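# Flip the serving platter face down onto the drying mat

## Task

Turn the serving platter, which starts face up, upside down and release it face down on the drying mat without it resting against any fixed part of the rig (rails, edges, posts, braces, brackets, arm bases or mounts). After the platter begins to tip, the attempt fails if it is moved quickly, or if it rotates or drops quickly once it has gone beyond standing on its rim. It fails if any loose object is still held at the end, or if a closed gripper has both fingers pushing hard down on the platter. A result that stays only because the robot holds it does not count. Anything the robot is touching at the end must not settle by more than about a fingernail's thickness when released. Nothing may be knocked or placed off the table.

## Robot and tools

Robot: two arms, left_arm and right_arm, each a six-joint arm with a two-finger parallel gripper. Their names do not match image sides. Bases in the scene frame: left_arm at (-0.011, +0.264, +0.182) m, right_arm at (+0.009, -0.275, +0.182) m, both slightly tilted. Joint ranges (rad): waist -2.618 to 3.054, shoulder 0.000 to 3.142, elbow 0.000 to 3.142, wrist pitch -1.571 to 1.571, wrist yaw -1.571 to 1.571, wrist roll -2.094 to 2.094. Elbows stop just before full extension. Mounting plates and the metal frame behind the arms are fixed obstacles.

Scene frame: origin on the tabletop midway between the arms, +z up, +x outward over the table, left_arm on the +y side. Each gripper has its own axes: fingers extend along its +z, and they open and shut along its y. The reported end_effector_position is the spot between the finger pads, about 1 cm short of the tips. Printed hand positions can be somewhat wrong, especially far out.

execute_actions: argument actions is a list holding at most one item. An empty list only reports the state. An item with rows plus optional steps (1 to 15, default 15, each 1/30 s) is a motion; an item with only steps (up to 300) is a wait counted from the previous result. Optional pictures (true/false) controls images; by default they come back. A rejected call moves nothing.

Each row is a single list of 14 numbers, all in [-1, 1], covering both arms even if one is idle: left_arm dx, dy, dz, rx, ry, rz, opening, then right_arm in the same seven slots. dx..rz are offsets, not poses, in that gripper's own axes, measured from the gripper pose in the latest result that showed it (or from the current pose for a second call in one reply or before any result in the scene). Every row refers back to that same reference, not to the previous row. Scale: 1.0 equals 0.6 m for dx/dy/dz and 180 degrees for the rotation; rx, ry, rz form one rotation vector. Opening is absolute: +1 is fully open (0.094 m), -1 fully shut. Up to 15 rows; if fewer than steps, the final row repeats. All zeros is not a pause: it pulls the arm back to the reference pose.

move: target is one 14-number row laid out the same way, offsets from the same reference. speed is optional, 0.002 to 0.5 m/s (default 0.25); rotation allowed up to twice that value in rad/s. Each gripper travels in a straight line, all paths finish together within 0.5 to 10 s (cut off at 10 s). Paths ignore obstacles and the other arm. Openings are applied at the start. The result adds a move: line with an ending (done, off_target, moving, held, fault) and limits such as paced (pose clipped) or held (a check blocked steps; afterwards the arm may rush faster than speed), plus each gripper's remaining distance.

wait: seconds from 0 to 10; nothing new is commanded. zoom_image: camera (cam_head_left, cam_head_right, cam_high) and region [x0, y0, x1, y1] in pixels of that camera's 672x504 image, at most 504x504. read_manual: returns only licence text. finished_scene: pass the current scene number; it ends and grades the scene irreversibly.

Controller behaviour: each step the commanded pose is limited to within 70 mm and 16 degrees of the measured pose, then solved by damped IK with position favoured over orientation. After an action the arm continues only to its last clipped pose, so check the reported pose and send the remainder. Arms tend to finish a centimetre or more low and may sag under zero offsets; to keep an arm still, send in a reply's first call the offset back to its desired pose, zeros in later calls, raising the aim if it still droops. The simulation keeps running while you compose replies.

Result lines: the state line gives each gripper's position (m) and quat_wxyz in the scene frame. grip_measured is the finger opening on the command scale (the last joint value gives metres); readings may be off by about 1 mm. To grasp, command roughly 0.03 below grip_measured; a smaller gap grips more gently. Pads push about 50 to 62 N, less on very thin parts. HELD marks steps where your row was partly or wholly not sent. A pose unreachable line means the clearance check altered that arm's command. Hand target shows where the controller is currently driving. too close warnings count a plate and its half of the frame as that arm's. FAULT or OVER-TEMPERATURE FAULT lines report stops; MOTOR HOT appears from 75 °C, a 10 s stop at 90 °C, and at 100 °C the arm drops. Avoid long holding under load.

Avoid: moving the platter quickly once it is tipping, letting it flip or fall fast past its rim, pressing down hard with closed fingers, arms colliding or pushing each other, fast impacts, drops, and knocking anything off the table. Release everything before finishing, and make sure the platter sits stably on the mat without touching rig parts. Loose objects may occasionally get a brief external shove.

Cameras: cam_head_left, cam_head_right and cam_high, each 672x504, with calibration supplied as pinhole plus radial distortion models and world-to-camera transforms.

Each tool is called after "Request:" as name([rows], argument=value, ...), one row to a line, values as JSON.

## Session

Request:
execute_actions(actions=[])

Scene clock: 0.00 s of 3974.00 s.
left_arm: end_effector_position=(+0.3976, +0.1497, +0.2392) grip_measured=+1.000 end_effector_quat_wxyz=(+0.070, +0.811, +0.581, +0.024) | right_arm: end_effector_position=(+0.3244, -0.3143, +0.1597) grip_measured=+1.000 end_effector_quat_wxyz=(-0.017, +0.798, +0.587, +0.139)
Joint positions: left_arm=[-0.398  1.758  1.511 -0.992 -0.207  1.533  0.094] | right_arm=[-0.184  1.372  0.772 -0.523 -0.13   1.668  0.094]
Joint velocities: left_arm=[ 0.007  0.012 -0.017  0.066 -0.081  0.007  0.   ] | right_arm=[ 0.022  0.012 -0.002 -0.007 -0.051  0.037  0.   ]
Hand target (left_arm): +0.398, +0.147, +0.243; +0.075, +0.811, +0.579, +0.022
Hand target (right_arm): +0.324, -0.315, +0.161; -0.018, +0.798, +0.587, +0.137

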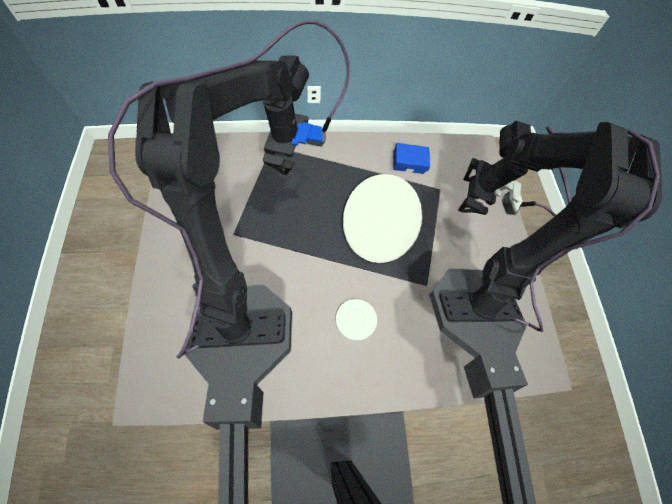

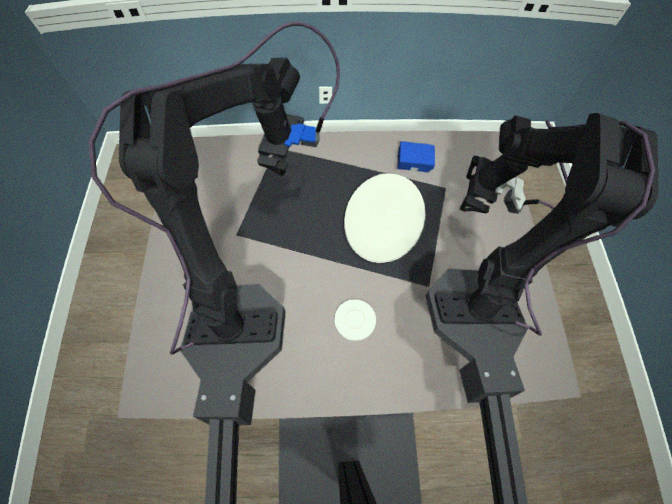

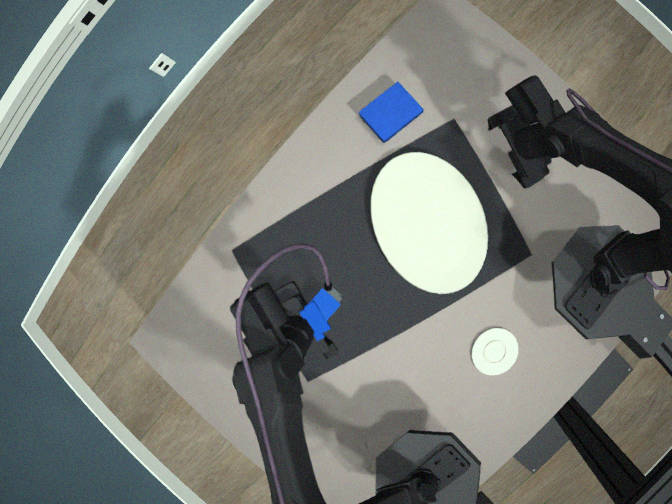

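Request:
move(target=[-0.262,-0.197,0.185,-0.269,-0.091,0.177,0.0,0,0,0,0,0,0,1])

Scene clock: 15.20 s of 3974.00 s.
left_arm: end_effector_position=(+0.2659, +0.0283, +0.1216) grip_measured=+0.002 end_effector_quat_wxyz=(+0.461, +0.824, +0.278, +0.181) | right_arm: end_effector_position=(+0.3244, -0.3143, +0.1597) grip_measured=+1.000 end_effector_quat_wxyz=(-0.017, +0.798, +0.587, +0.139)
Joint positions: left_arm=[-0.627  2.138  0.26   1.424  0.056  1.981  0.047] | right_arm=[-0.184  1.372  0.772 -0.523 -0.13   1.668  0.094]
Joint velocities: left_arm=[-0.017 -0.002 -0.007  0.007 -0.051 -0.037  0.001] | right_arm=[-0.007  0.002  0.007 -0.022  0.007 -0.007  0.   ]
Hand target (left_arm): +0.253, +0.027, +0.117; +0.459, +0.831, +0.267, +0.165
Hand target (right_arm): +0.324, -0.314, +0.160; -0.017, +0.798, +0.587, +0.139
Off the commanded pose (left_arm): 0.017 m, 3 deg.
Off the commanded pose (right_arm): 0.000 m, 0 deg.
After step 90, 9.13 s passed at rest.
move: off_target (left_arm)

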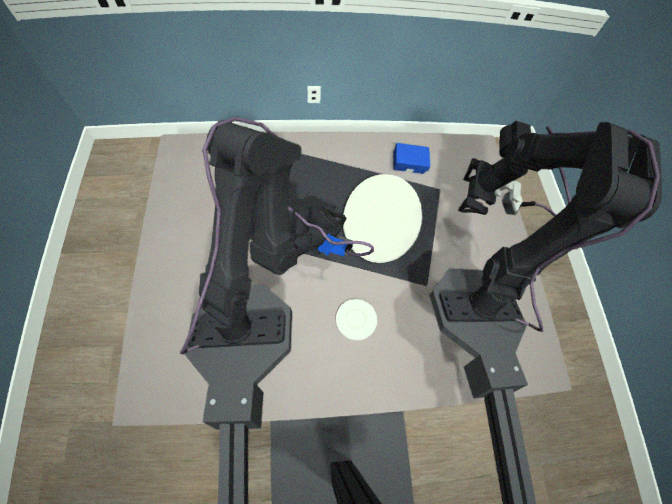

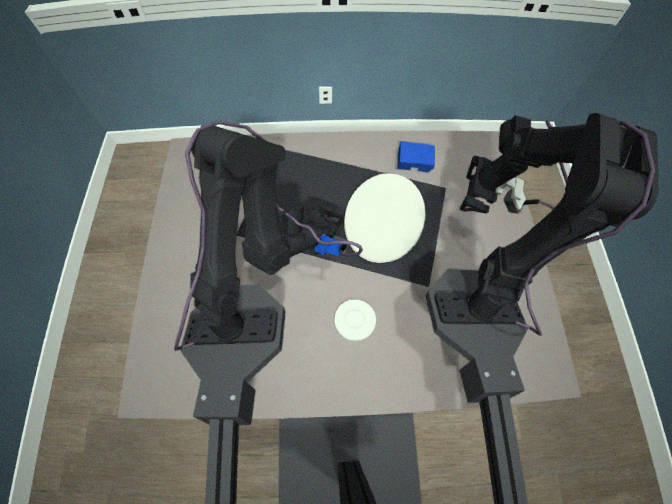

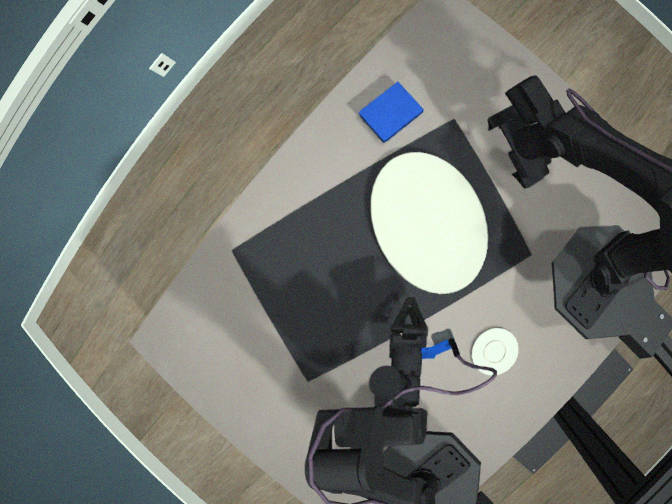

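Request:
move(target=[0.063,-0.092,0.105,0,0,0,0.0,0,0,-0.25,0,0,0,1], speed=0.1)

Request:
zoom_image(camera="cam_high", region=[320,180,520,360])

Scene clock: 23.00 s of 3974.00 s.
left_arm: end_effector_position=(+0.3128, +0.0355, +0.0478) grip_measured=+0.002 end_effector_quat_wxyz=(+0.456, +0.824, +0.282, +0.184) | right_arm: end_effector_position=(+0.2960, -0.3422, +0.2930) grip_measured=+1.000 end_effector_quat_wxyz=(-0.023, +0.798, +0.587, +0.137)
Joint positions: left_arm=[-0.429  2.466  0.519  1.48   0.22   2.067  0.047] | right_arm=[-0.296  1.114  1.109 -1.146 -0.18   1.564  0.094]
Joint velocities: left_arm=[ 0.012  0.002 -0.007 -0.022 -0.007 -0.007 -0.001] | right_arm=[ 0.012 -0.007 -0.002 -0.037  0.022 -0.007  0.   ]
Hand target (left_arm): +0.315, +0.033, +0.045; +0.461, +0.823, +0.278, +0.181
Hand target (right_arm): +0.294, -0.344, +0.302; -0.018, +0.798, +0.586, +0.140
Off the commanded pose (left_arm): 0.005 m, 1 deg.
Off the commanded pose (right_arm): 0.011 m, 1 deg.
After step 90, 2.70 s passed at rest.
move: off_target (right_arm)

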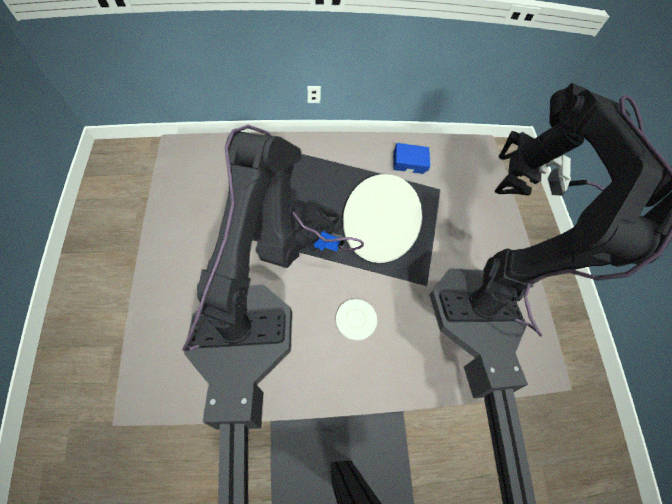

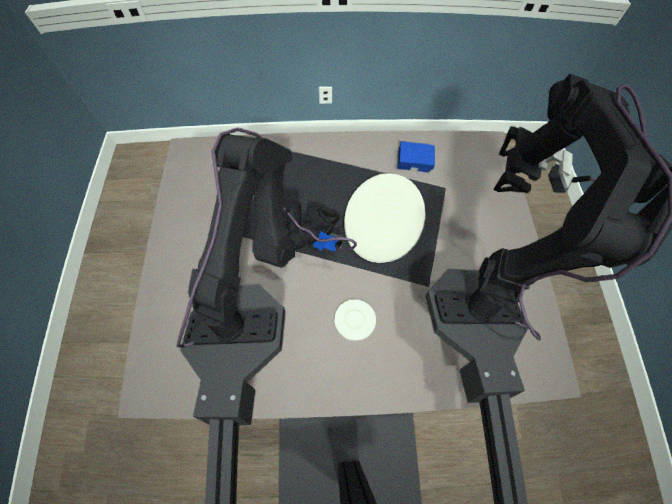

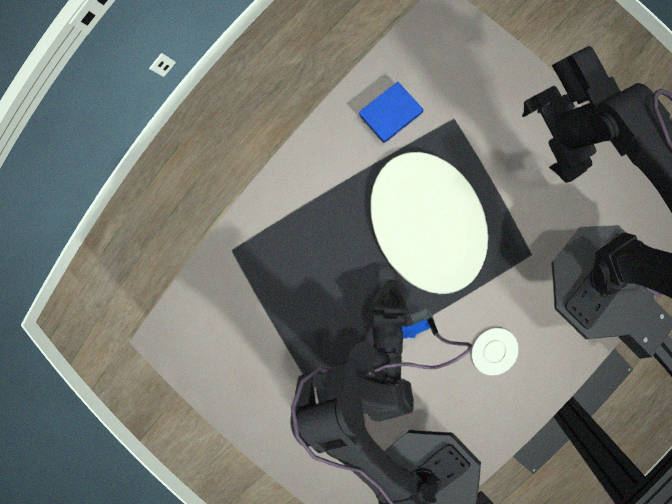

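Region (320, 180, 520, 360) of cam_high's 672x504 image, scaled by 2.520, with more detail than that image has; it fills the top 454 rows of this view, and the rest is white.

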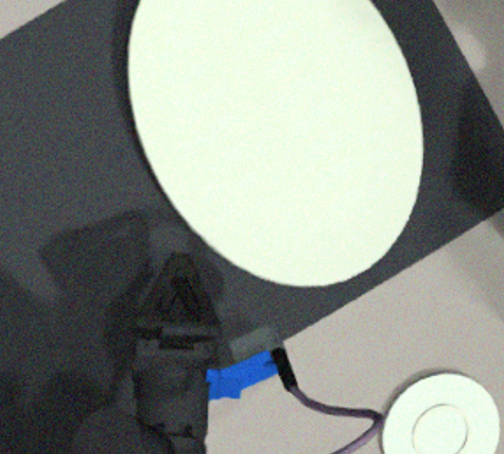

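Request:
move(target=[-0.022,0.018,0.09,0,0,0,0.0,0,0,0,0,0,0,1], speed=0.04)

Request:
zoom_image(camera="cam_high", region=[320,180,520,360])

Scene clock: 37.87 s of 3974.00 s.
left_arm: end_effector_position=(+0.3399, -0.0048, +0.0348) grip_measured=+0.002 end_effector_quat_wxyz=(+0.457, +0.821, +0.280, +0.195) | right_arm: end_effector_position=(+0.2956, -0.3420, +0.2929) grip_measured=+1.000 end_effector_quat_wxyz=(-0.023, +0.798, +0.587, +0.136)
Joint positions: left_arm=[-0.507  2.529  0.71   1.376  0.139  2.04   0.047] | right_arm=[-0.296  1.114  1.109 -1.148 -0.18   1.563  0.094]
Joint velocities: left_arm=[ 0.002  0.012 -0.002 -0.022 -0.051  0.051 -0.001] | right_arm=[-0.007  0.007 -0.012  0.007 -0.037 -0.007  0.   ]
Hand target (left_arm): +0.337, -0.012, +0.029; +0.456, +0.824, +0.282, +0.184
Hand target (right_arm): +0.296, -0.342, +0.293; -0.023, +0.798, +0.587, +0.136
Off the commanded pose (left_arm): 0.011 m, 1 deg.
Off the commanded pose (right_arm): 0.000 m, 0 deg.
After step 90, 10.20 s passed at rest.
move: off_target (left_arm)

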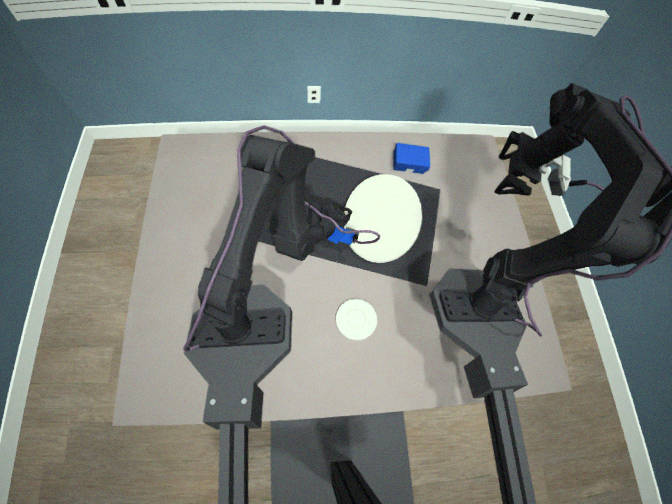

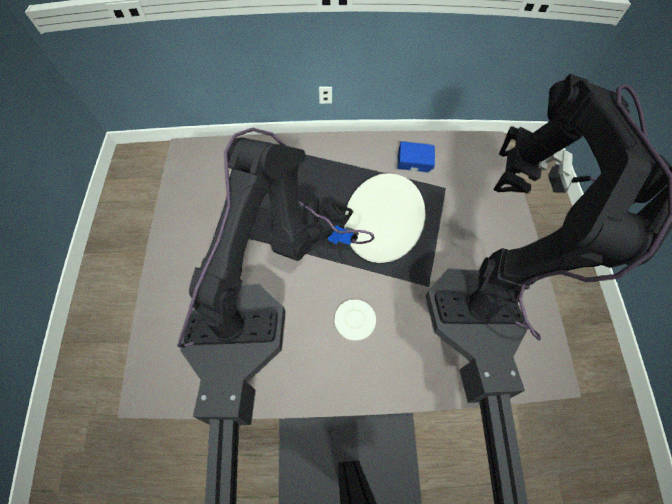

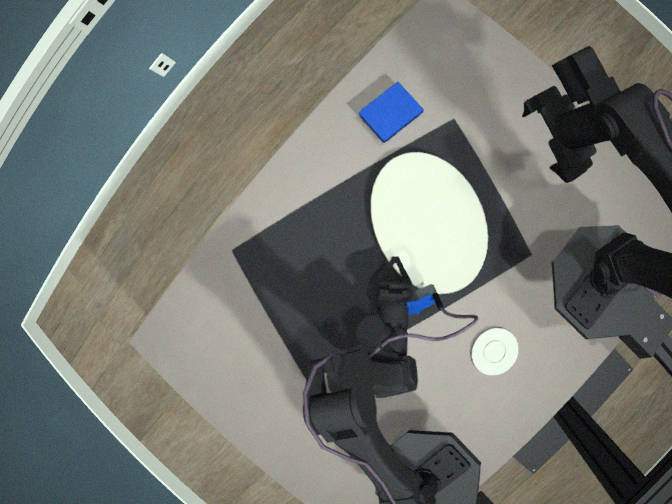

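Region (320, 180, 520, 360) of cam_high's 672x504 image, scaled by 2.520, with more detail than that image has; it fills the top 454 rows of this view, and the rest is white.

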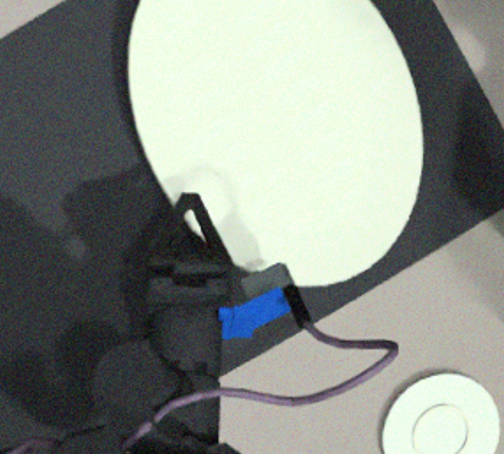

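Request:
move(target=[-0.018,0.008,0.025,0,0,0,-0.3,0,0,0,0,0,0,1], speed=0.03)

Request:
move(target=[0,0,0,0,0,0,-1,0,0,0,0,0,0,1])

Request:
move(target=[0,0.2,-0.1,0,0,0,-1,0,0,0,0,0,0,1], speed=0.05)

Scene clock: 43.97 s of 3974.00 s.
left_arm: end_effector_position=(+0.3432, -0.0088, +0.0291) grip_measured=-0.298 end_effector_quat_wxyz=(+0.444, +0.824, +0.286, +0.205) | right_arm: end_effector_position=(+0.2956, -0.3420, +0.2929) grip_measured=+1.000 end_effector_quat_wxyz=(-0.023, +0.798, +0.587, +0.136)
Joint positions: left_arm=[-0.529  2.544  0.739  1.356  0.084  2.038  0.033] | right_arm=[-0.296  1.114  1.109 -1.148 -0.18   1.563  0.094]
Joint velocities: left_arm=[ 0.002  0.017 -0.012 -0.022 -0.037 -0.022 -0.001] | right_arm=[-0.017 -0.012  0.012  0.081 -0.081  0.037  0.   ]
Hand target (left_arm): +0.341, -0.023, +0.031; +0.457, +0.821, +0.280, +0.195
Hand target (right_arm): +0.296, -0.342, +0.293; -0.023, +0.798, +0.587, +0.136
Off the commanded pose (left_arm): 0.015 m, 2 deg.
Off the commanded pose (right_arm): 0.000 m, 0 deg.
After step 90, 2.20 s passed at rest.
move: off_target (left_arm)

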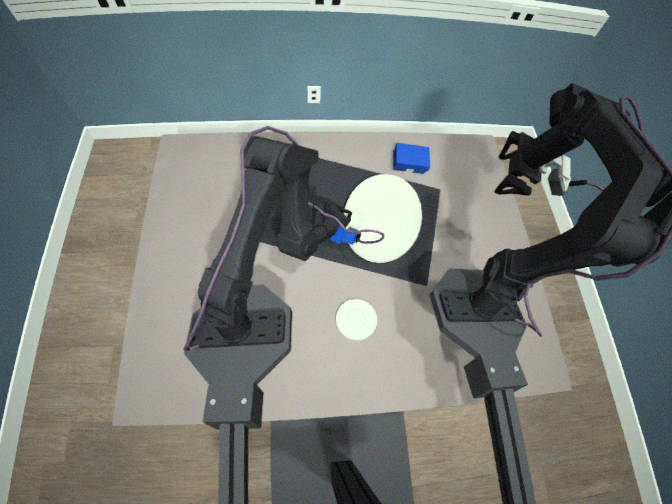

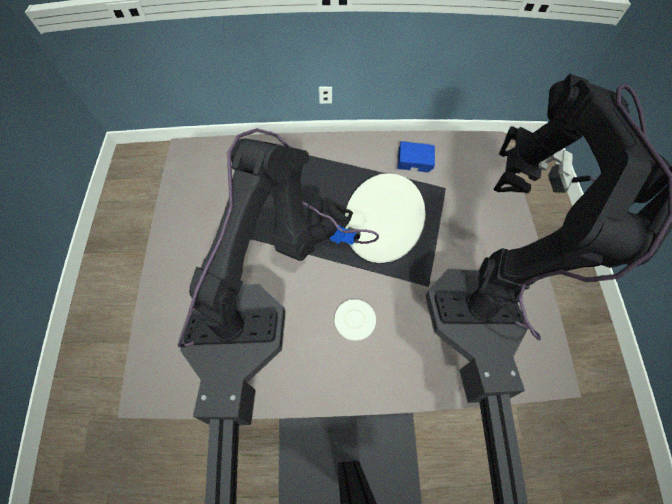

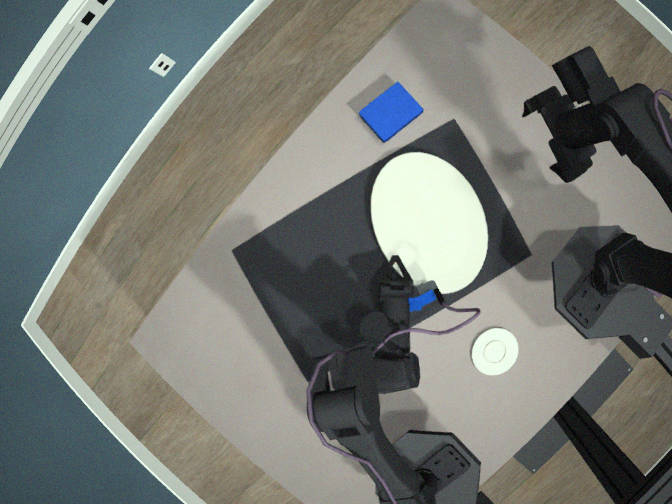

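Scene clock: 44.47 s of 3974.00 s.
left_arm: end_effector_position=(+0.3451, -0.0214, +0.0489) grip_measured=-0.836 end_effector_quat_wxyz=(+0.480, +0.813, +0.242, +0.223) | right_arm: end_effector_position=(+0.2956, -0.3420, +0.2929) grip_measured=+1.000 end_effector_quat_wxyz=(-0.023, +0.798, +0.587, +0.136)
Joint positions: left_arm=[-0.537  2.544  0.737  1.433  0.146  2.093  0.008] | right_arm=[-0.296  1.114  1.109 -1.148 -0.18   1.563  0.094]
Joint velocities: left_arm=[ 0.002 -0.007  0.012 -0.066 -0.007 -0.007  0.   ] | right_arm=[-0.027  0.007  0.002 -0.081 -0.051 -0.022  0.   ]
Hand target (left_arm): +0.342, -0.008, +0.030; +0.445, +0.823, +0.285, +0.207
Hand target (right_arm): +0.296, -0.342, +0.293; -0.023, +0.798, +0.587, +0.136
Off the commanded pose (left_arm): 0.024 m, 7 deg.
Off the commanded pose (right_arm): 0.000 m, 0 deg.
move: off_target (left_arm)

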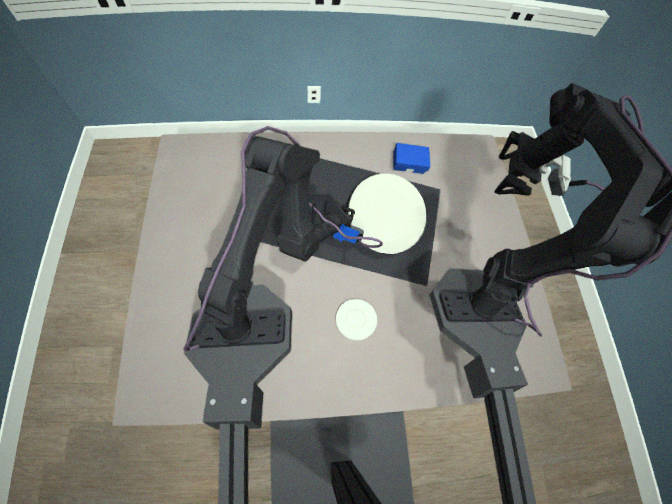

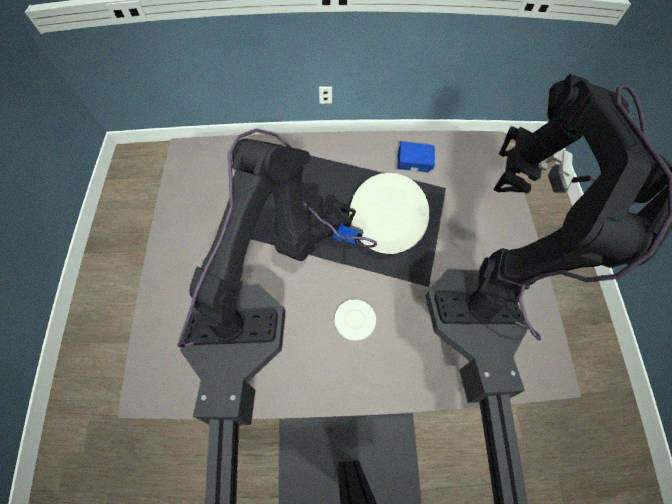

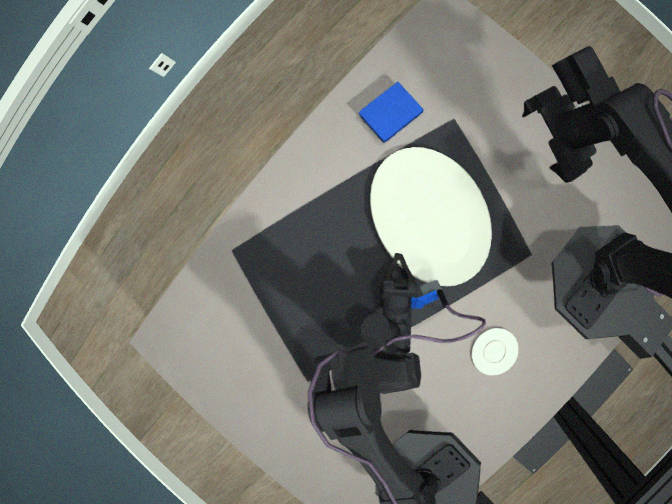

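Scene clock: 47.50 s of 3974.00 s.
left_arm: end_effector_position=(+0.3128, +0.0004, +0.1242) grip_measured=-0.852 end_effector_quat_wxyz=(+0.375, +0.872, +0.241, +0.204) | right_arm: end_effector_position=(+0.2956, -0.3420, +0.2929) grip_measured=+1.000 end_effector_quat_wxyz=(-0.023, +0.798, +0.587, +0.136)
Joint positions: left_arm=[-0.679  1.967  0.53   0.856 -0.092  2.093  0.007] | right_arm=[-0.296  1.114  1.109 -1.148 -0.18   1.563  0.094]
Joint velocities: left_arm=[ 0.002 -0.022 -0.002 -0.066 -0.037 -0.051 -0.   ] | right_arm=[ 0.002 -0.007  0.007  0.007 -0.066 -0.022  0.   ]
Hand target (left_arm): +0.327, -0.027, +0.180; +0.474, +0.818, +0.238, +0.219
Hand target (right_arm): +0.296, -0.342, +0.293; -0.023, +0.798, +0.587, +0.136
Off the commanded pose (left_arm): 0.068 m, 14 deg.
Off the commanded pose (right_arm): 0.000 m, 0 deg.
move: off_target (left_arm)

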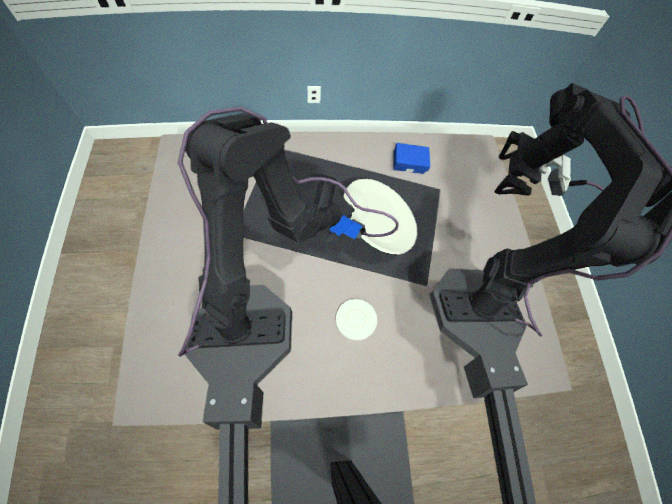

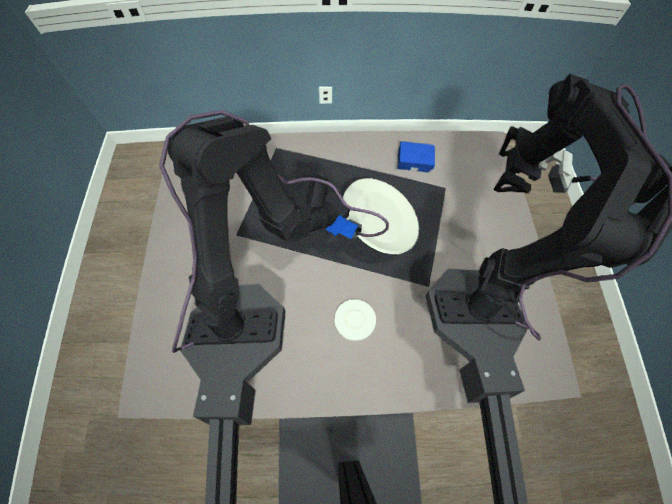

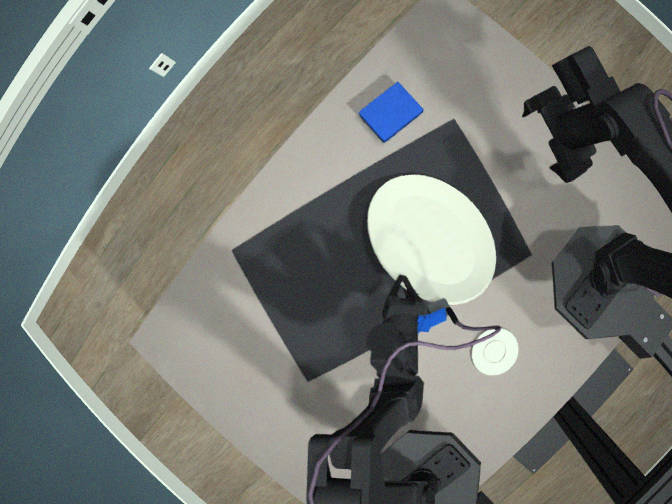

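Request:
move(target=[-0.048,0.25,-0.11,0.265,0,0,-1,0,0,0,0,0,0,1], speed=0.03)

Request:
move(target=[0,0,-0.2,0.04,0,0,-1,0,0,0,0,0,0,1], speed=0.03)

Request:
move(target=[0,0,-0.06,0,0,-0.5,-1,0,0,0,0,0,0,1], speed=0.1)

Request:
move(target=[0,0,-0.05,0,0,-0.45,-1,0,0,0,0,0,0,1], speed=0.1)

Scene clock: 65.50 s of 3974.00 s.
left_arm: end_effector_position=(+0.3089, -0.0421, +0.2153) grip_measured=-0.854 end_effector_quat_wxyz=(+0.098, +0.940, +0.296, +0.136) | right_arm: end_effector_position=(+0.2956, -0.3420, +0.2929) grip_measured=+1.000 end_effector_quat_wxyz=(-0.023, +0.798, +0.587, +0.136)
Joint positions: left_arm=[-0.974  1.953  1.402 -0.7   -0.499  1.656  0.007] | right_arm=[-0.296  1.114  1.109 -1.148 -0.18   1.563  0.094]
Joint velocities: left_arm=[-0.027 -0.002  0.007 -0.051 -0.022  0.022  0.001] | right_arm=[-0.002 -0.002  0.002 -0.007 -0.007  0.007  0.   ]
Hand target (left_arm): +0.300, -0.047, +0.233; +0.102, +0.944, +0.289, +0.124
Hand target (right_arm): +0.296, -0.342, +0.293; -0.023, +0.798, +0.587, +0.136
Off the commanded pose (left_arm): 0.066 m, 13 deg.
Off the commanded pose (right_arm): 0.000 m, 0 deg.
After step 90, 4.80 s passed at rest.
move: off_target (left_arm; path cut at 10 s)

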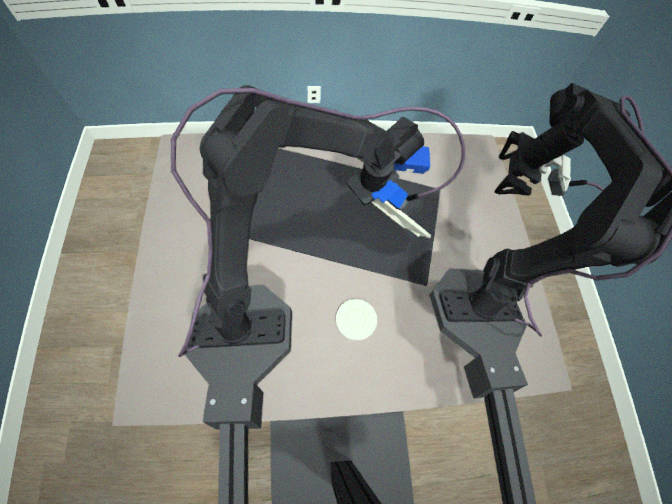

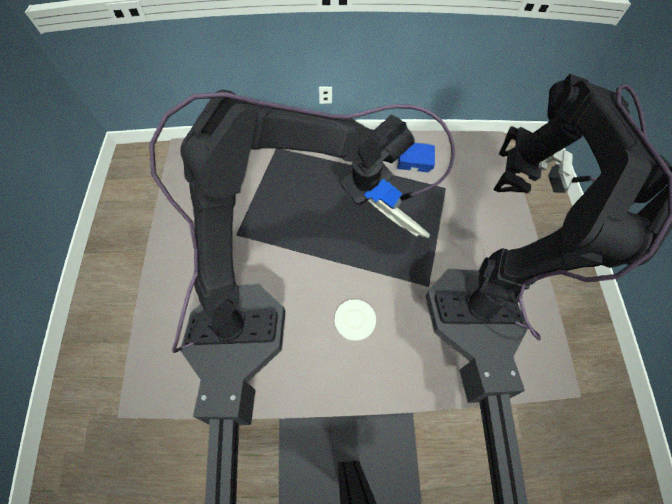

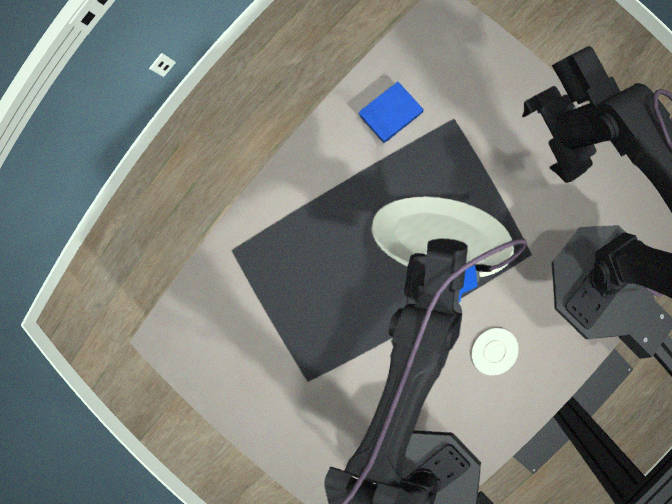

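Scene clock: 69.93 s of 3974.00 s.
left_arm: end_effector_position=(+0.2651, -0.0080, +0.2953) grip_measured=-0.854 end_effector_quat_wxyz=(-0.022, +0.951, +0.289, +0.107) | right_arm: end_effector_position=(+0.2956, -0.3420, +0.2929) grip_measured=+1.000 end_effector_quat_wxyz=(-0.023, +0.798, +0.587, +0.136)
Joint positions: left_arm=[-1.095  1.968  1.741 -1.373 -0.524  1.427  0.007] | right_arm=[-0.296  1.114  1.109 -1.148 -0.18   1.563  0.094]
Joint velocities: left_arm=[ 0.012 -0.002 -0.002  0.051 -0.022 -0.051  0.   ] | right_arm=[-0.017  0.002  0.002  0.007 -0.007 -0.066  0.   ]
Hand target (left_arm): +0.270, -0.026, +0.329; +0.039, +0.945, +0.304, +0.116
Hand target (right_arm): +0.296, -0.342, +0.293; -0.023, +0.798, +0.587, +0.136
Off the commanded pose (left_arm): 0.040 m, 7 deg.
Off the commanded pose (right_arm): 0.000 m, 0 deg.
move: off_target (left_arm)

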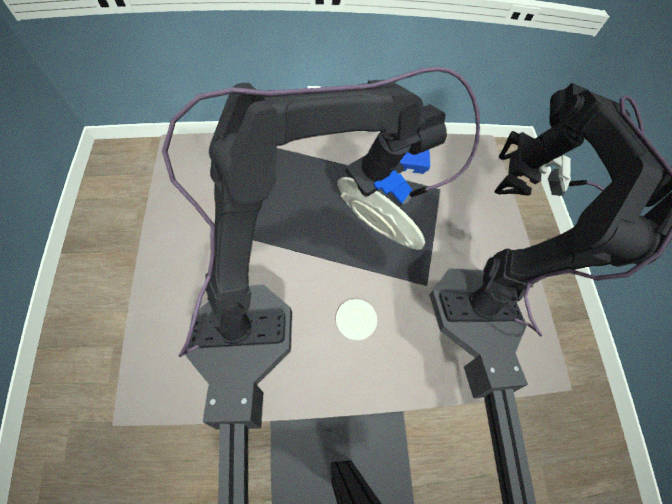

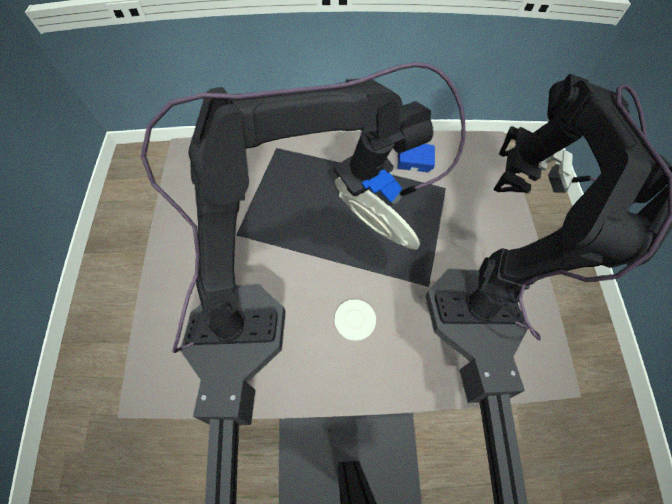

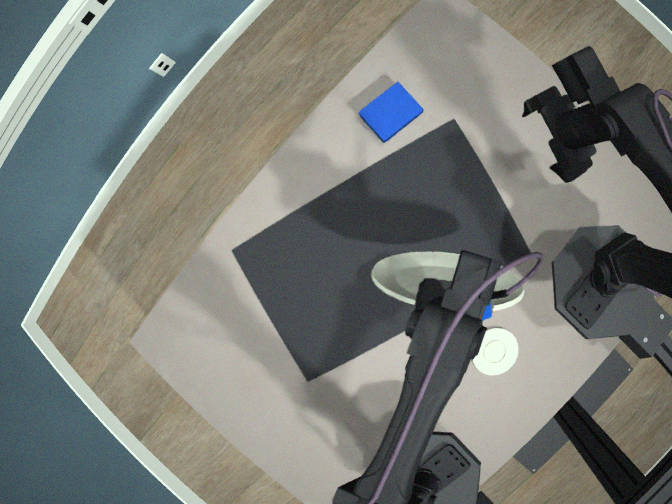

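Scene clock: 78.20 s of 3974.00 s.
left_arm: end_effector_position=(+0.2421, -0.0008, +0.2986) grip_measured=-0.853 end_effector_quat_wxyz=(-0.007, +0.479, +0.873, +0.089) | right_arm: end_effector_position=(+0.2956, -0.3420, +0.2929) grip_measured=+1.000 end_effector_quat_wxyz=(-0.023, +0.798, +0.587, +0.136)
Joint positions: left_arm=[-1.106  2.013  1.817 -1.524 -0.437 -0.177  0.007] | right_arm=[-0.296  1.114  1.109 -1.148 -0.18   1.563  0.094]
Joint velocities: left_arm=[ 0.012 -0.012  0.007  0.007 -0.081 -0.007 -0.   ] | right_arm=[-0.002 -0.002 -0.022 -0.037  0.007 -0.037  0.   ]
Hand target (left_arm): +0.257, -0.009, +0.331; +0.060, +0.467, +0.878, +0.089
Hand target (right_arm): +0.296, -0.342, +0.293; -0.023, +0.798, +0.587, +0.136
Off the commanded pose (left_arm): 0.037 m, 8 deg.
Off the commanded pose (right_arm): 0.000 m, 0 deg.
move: off_target (left_arm)

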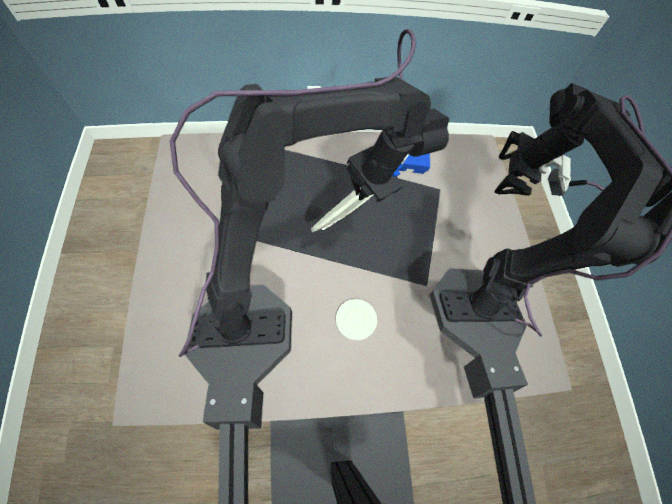

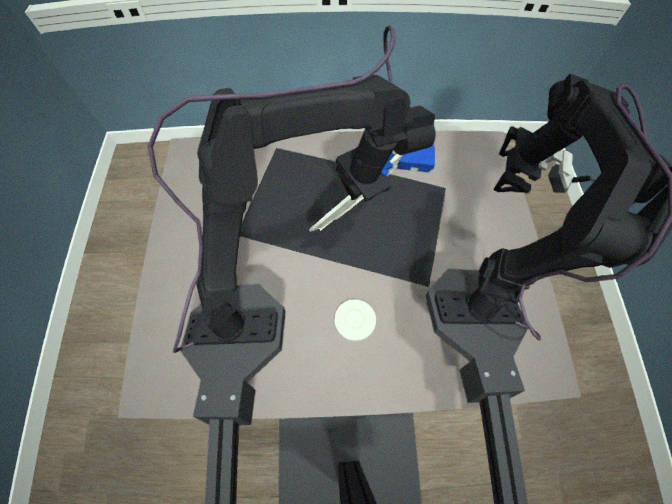

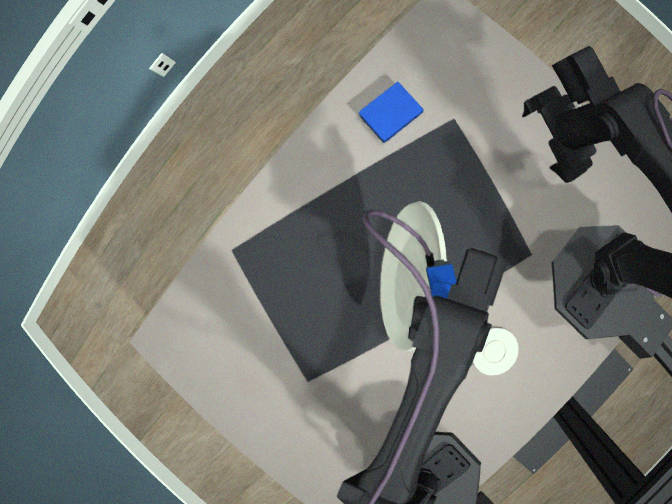

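Scene clock: 85.67 s of 3974.00 s.
left_arm: end_effector_position=(+0.2282, -0.0138, +0.2898) grip_measured=-0.854 end_effector_quat_wxyz=(+0.010, -0.205, +0.976, +0.067) | right_arm: end_effector_position=(+0.2956, -0.3420, +0.2929) grip_measured=+1.000 end_effector_quat_wxyz=(-0.023, +0.798, +0.587, +0.136)
Joint positions: left_arm=[-1.108  2.046  1.831 -1.511 -0.351 -1.591  0.007] | right_arm=[-0.296  1.114  1.109 -1.148 -0.18   1.563  0.094]
Joint velocities: left_arm=[-0.017 -0.022  0.007 -0.007 -0.022 -0.037 -0.001] | right_arm=[ 0.007  0.007  0.007  0.007  0.007 -0.037  0.   ]
Hand target (left_arm): +0.239, -0.005, +0.326; +0.056, -0.204, +0.976, +0.050
Hand target (right_arm): +0.296, -0.342, +0.293; -0.023, +0.798, +0.587, +0.136
Off the commanded pose (left_arm): 0.041 m, 5 deg.
Off the commanded pose (right_arm): 0.000 m, 0 deg.
joint sent to its limit (left arm) — the command would take joint 4 (wrist pitch) past its lower limit, so that joint was sent only as far as its limit.
move: off_target (left_arm)

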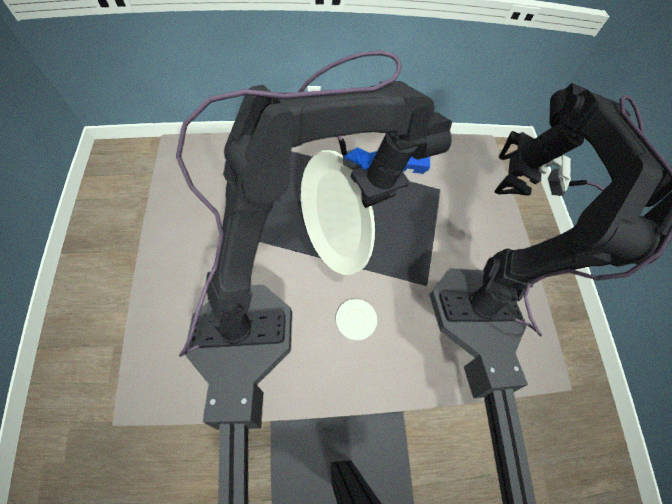

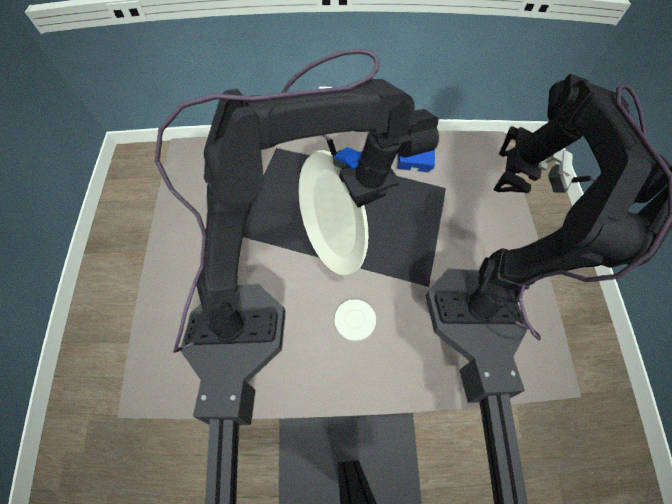

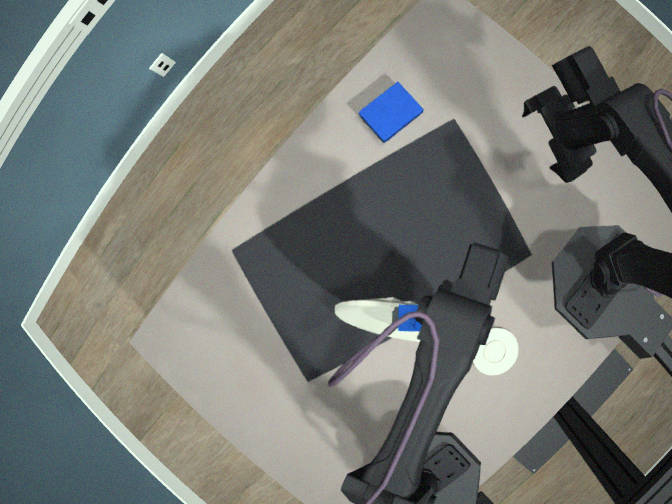

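Request:
move(target=[-0.14,-0.28,-0.03,0.2,0,0,-1,0,0,0,0,0,0,1], speed=0.04)

Request:
move(target=[-0.06,-0.08,-0.03,0.15,0,0,-1,0,0,0,0,0,0,1], speed=0.04)

Scene clock: 100.60 s of 3974.00 s.
left_arm: end_effector_position=(+0.3257, -0.0817, +0.2491) grip_measured=-0.851 end_effector_quat_wxyz=(-0.009, -0.170, +0.982, -0.079) | right_arm: end_effector_position=(+0.2956, -0.3420, +0.2929) grip_measured=+1.000 end_effector_quat_wxyz=(-0.023, +0.798, +0.587, +0.136)
Joint positions: left_arm=[-0.909  2.225  2.042 -1.212 -0.212 -1.234  0.007] | right_arm=[-0.296  1.114  1.109 -1.148 -0.18   1.563  0.094]
Joint velocities: left_arm=[-0.012  0.061  0.115 -0.022  0.081  0.007 -0.   ] | right_arm=[-0.017  0.022  0.027 -0.007 -0.066 -0.007  0.   ]
Hand target (left_arm): +0.367, -0.123, +0.301; +0.054, -0.187, +0.960, -0.199
Hand target (right_arm): +0.296, -0.342, +0.293; -0.023, +0.798, +0.587, +0.136
Off the commanded pose (left_arm): 0.082 m, 21 deg; orientation clipped at the last step of the last action.
Off the commanded pose (right_arm): 0.000 m, 0 deg.
After step 90, 3.57 s passed at rest.
move: off_target (left_arm); limits=paced

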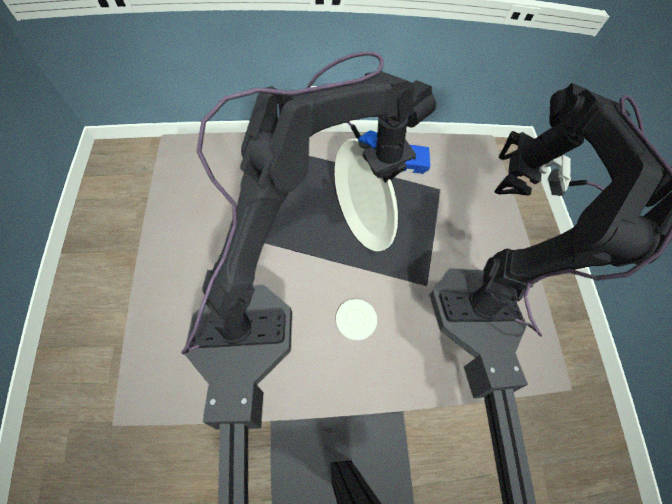

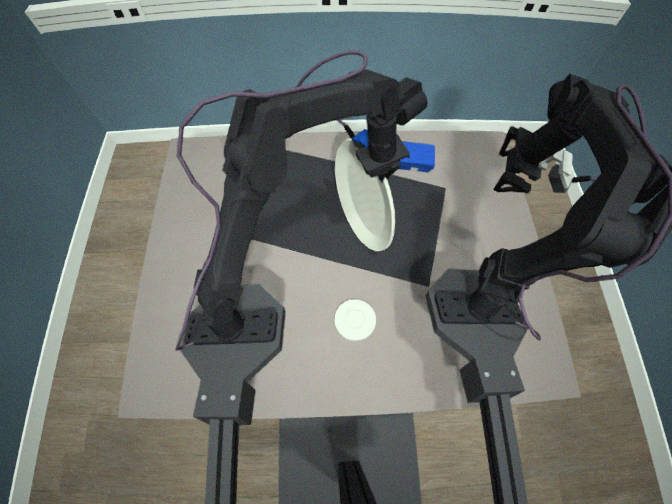

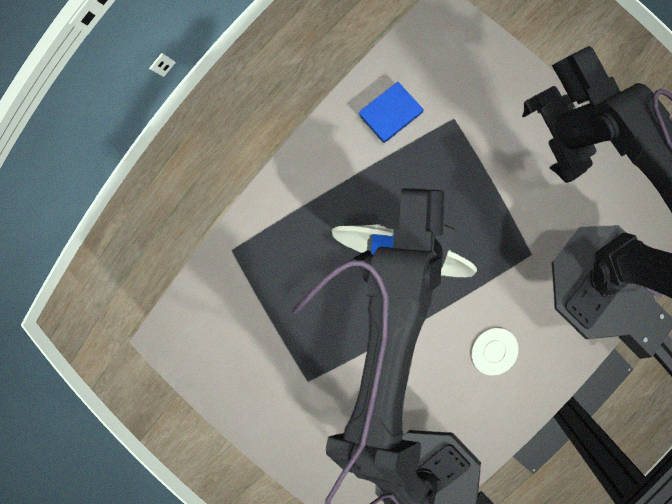

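Scene clock: 106.73 s of 3974.00 s.
left_arm: end_effector_position=(+0.3404, -0.0645, +0.2477) grip_measured=-0.808 end_effector_quat_wxyz=(-0.016, -0.170, +0.967, -0.187) | right_arm: end_effector_position=(+0.2956, -0.3420, +0.2929) grip_measured=+1.000 end_effector_quat_wxyz=(-0.023, +0.798, +0.587, +0.136)
Joint positions: left_arm=[-0.804  2.012  1.698 -0.888 -0.052 -1.113  0.009] | right_arm=[-0.296  1.114  1.109 -1.148 -0.18   1.563  0.094]
Joint velocities: left_arm=[ 0.002 -0.002 -0.007  0.095 -0.022  0.007  0.   ] | right_arm=[-0.012  0.022  0.007  0.007 -0.022  0.081  0.   ]
Hand target (left_arm): +0.371, -0.103, +0.280; +0.029, -0.164, +0.941, -0.296
Hand target (right_arm): +0.296, -0.342, +0.293; -0.023, +0.798, +0.587, +0.136
Off the commanded pose (left_arm): 0.064 m, 15 deg.
Off the commanded pose (right_arm): 0.000 m, 0 deg.
move: off_target (left_arm)

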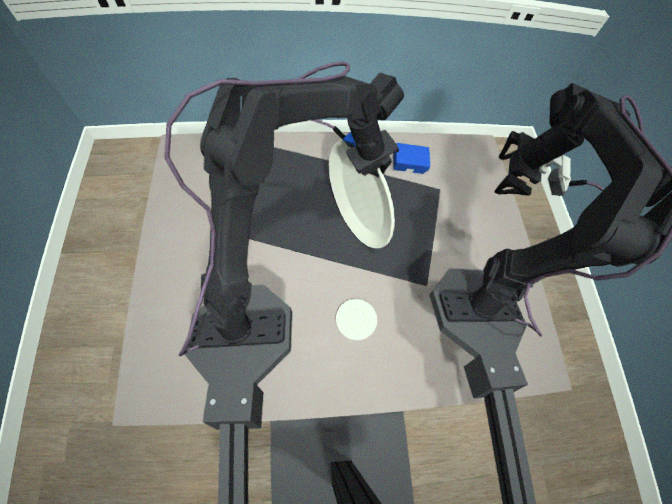

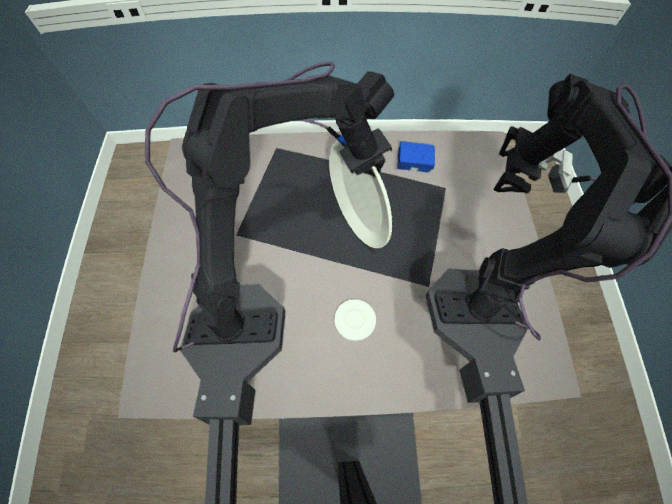

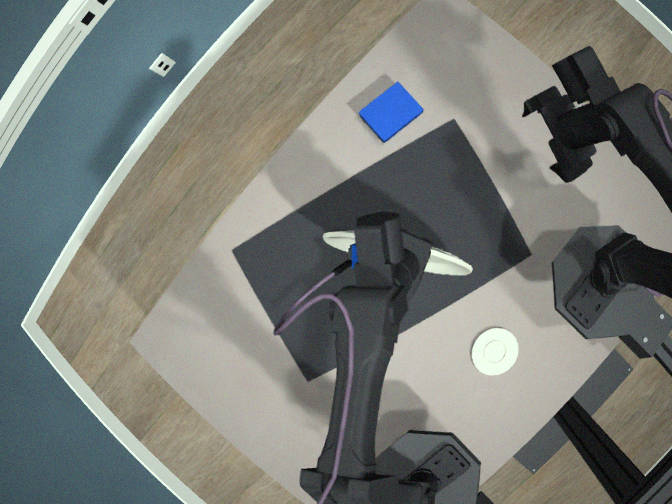

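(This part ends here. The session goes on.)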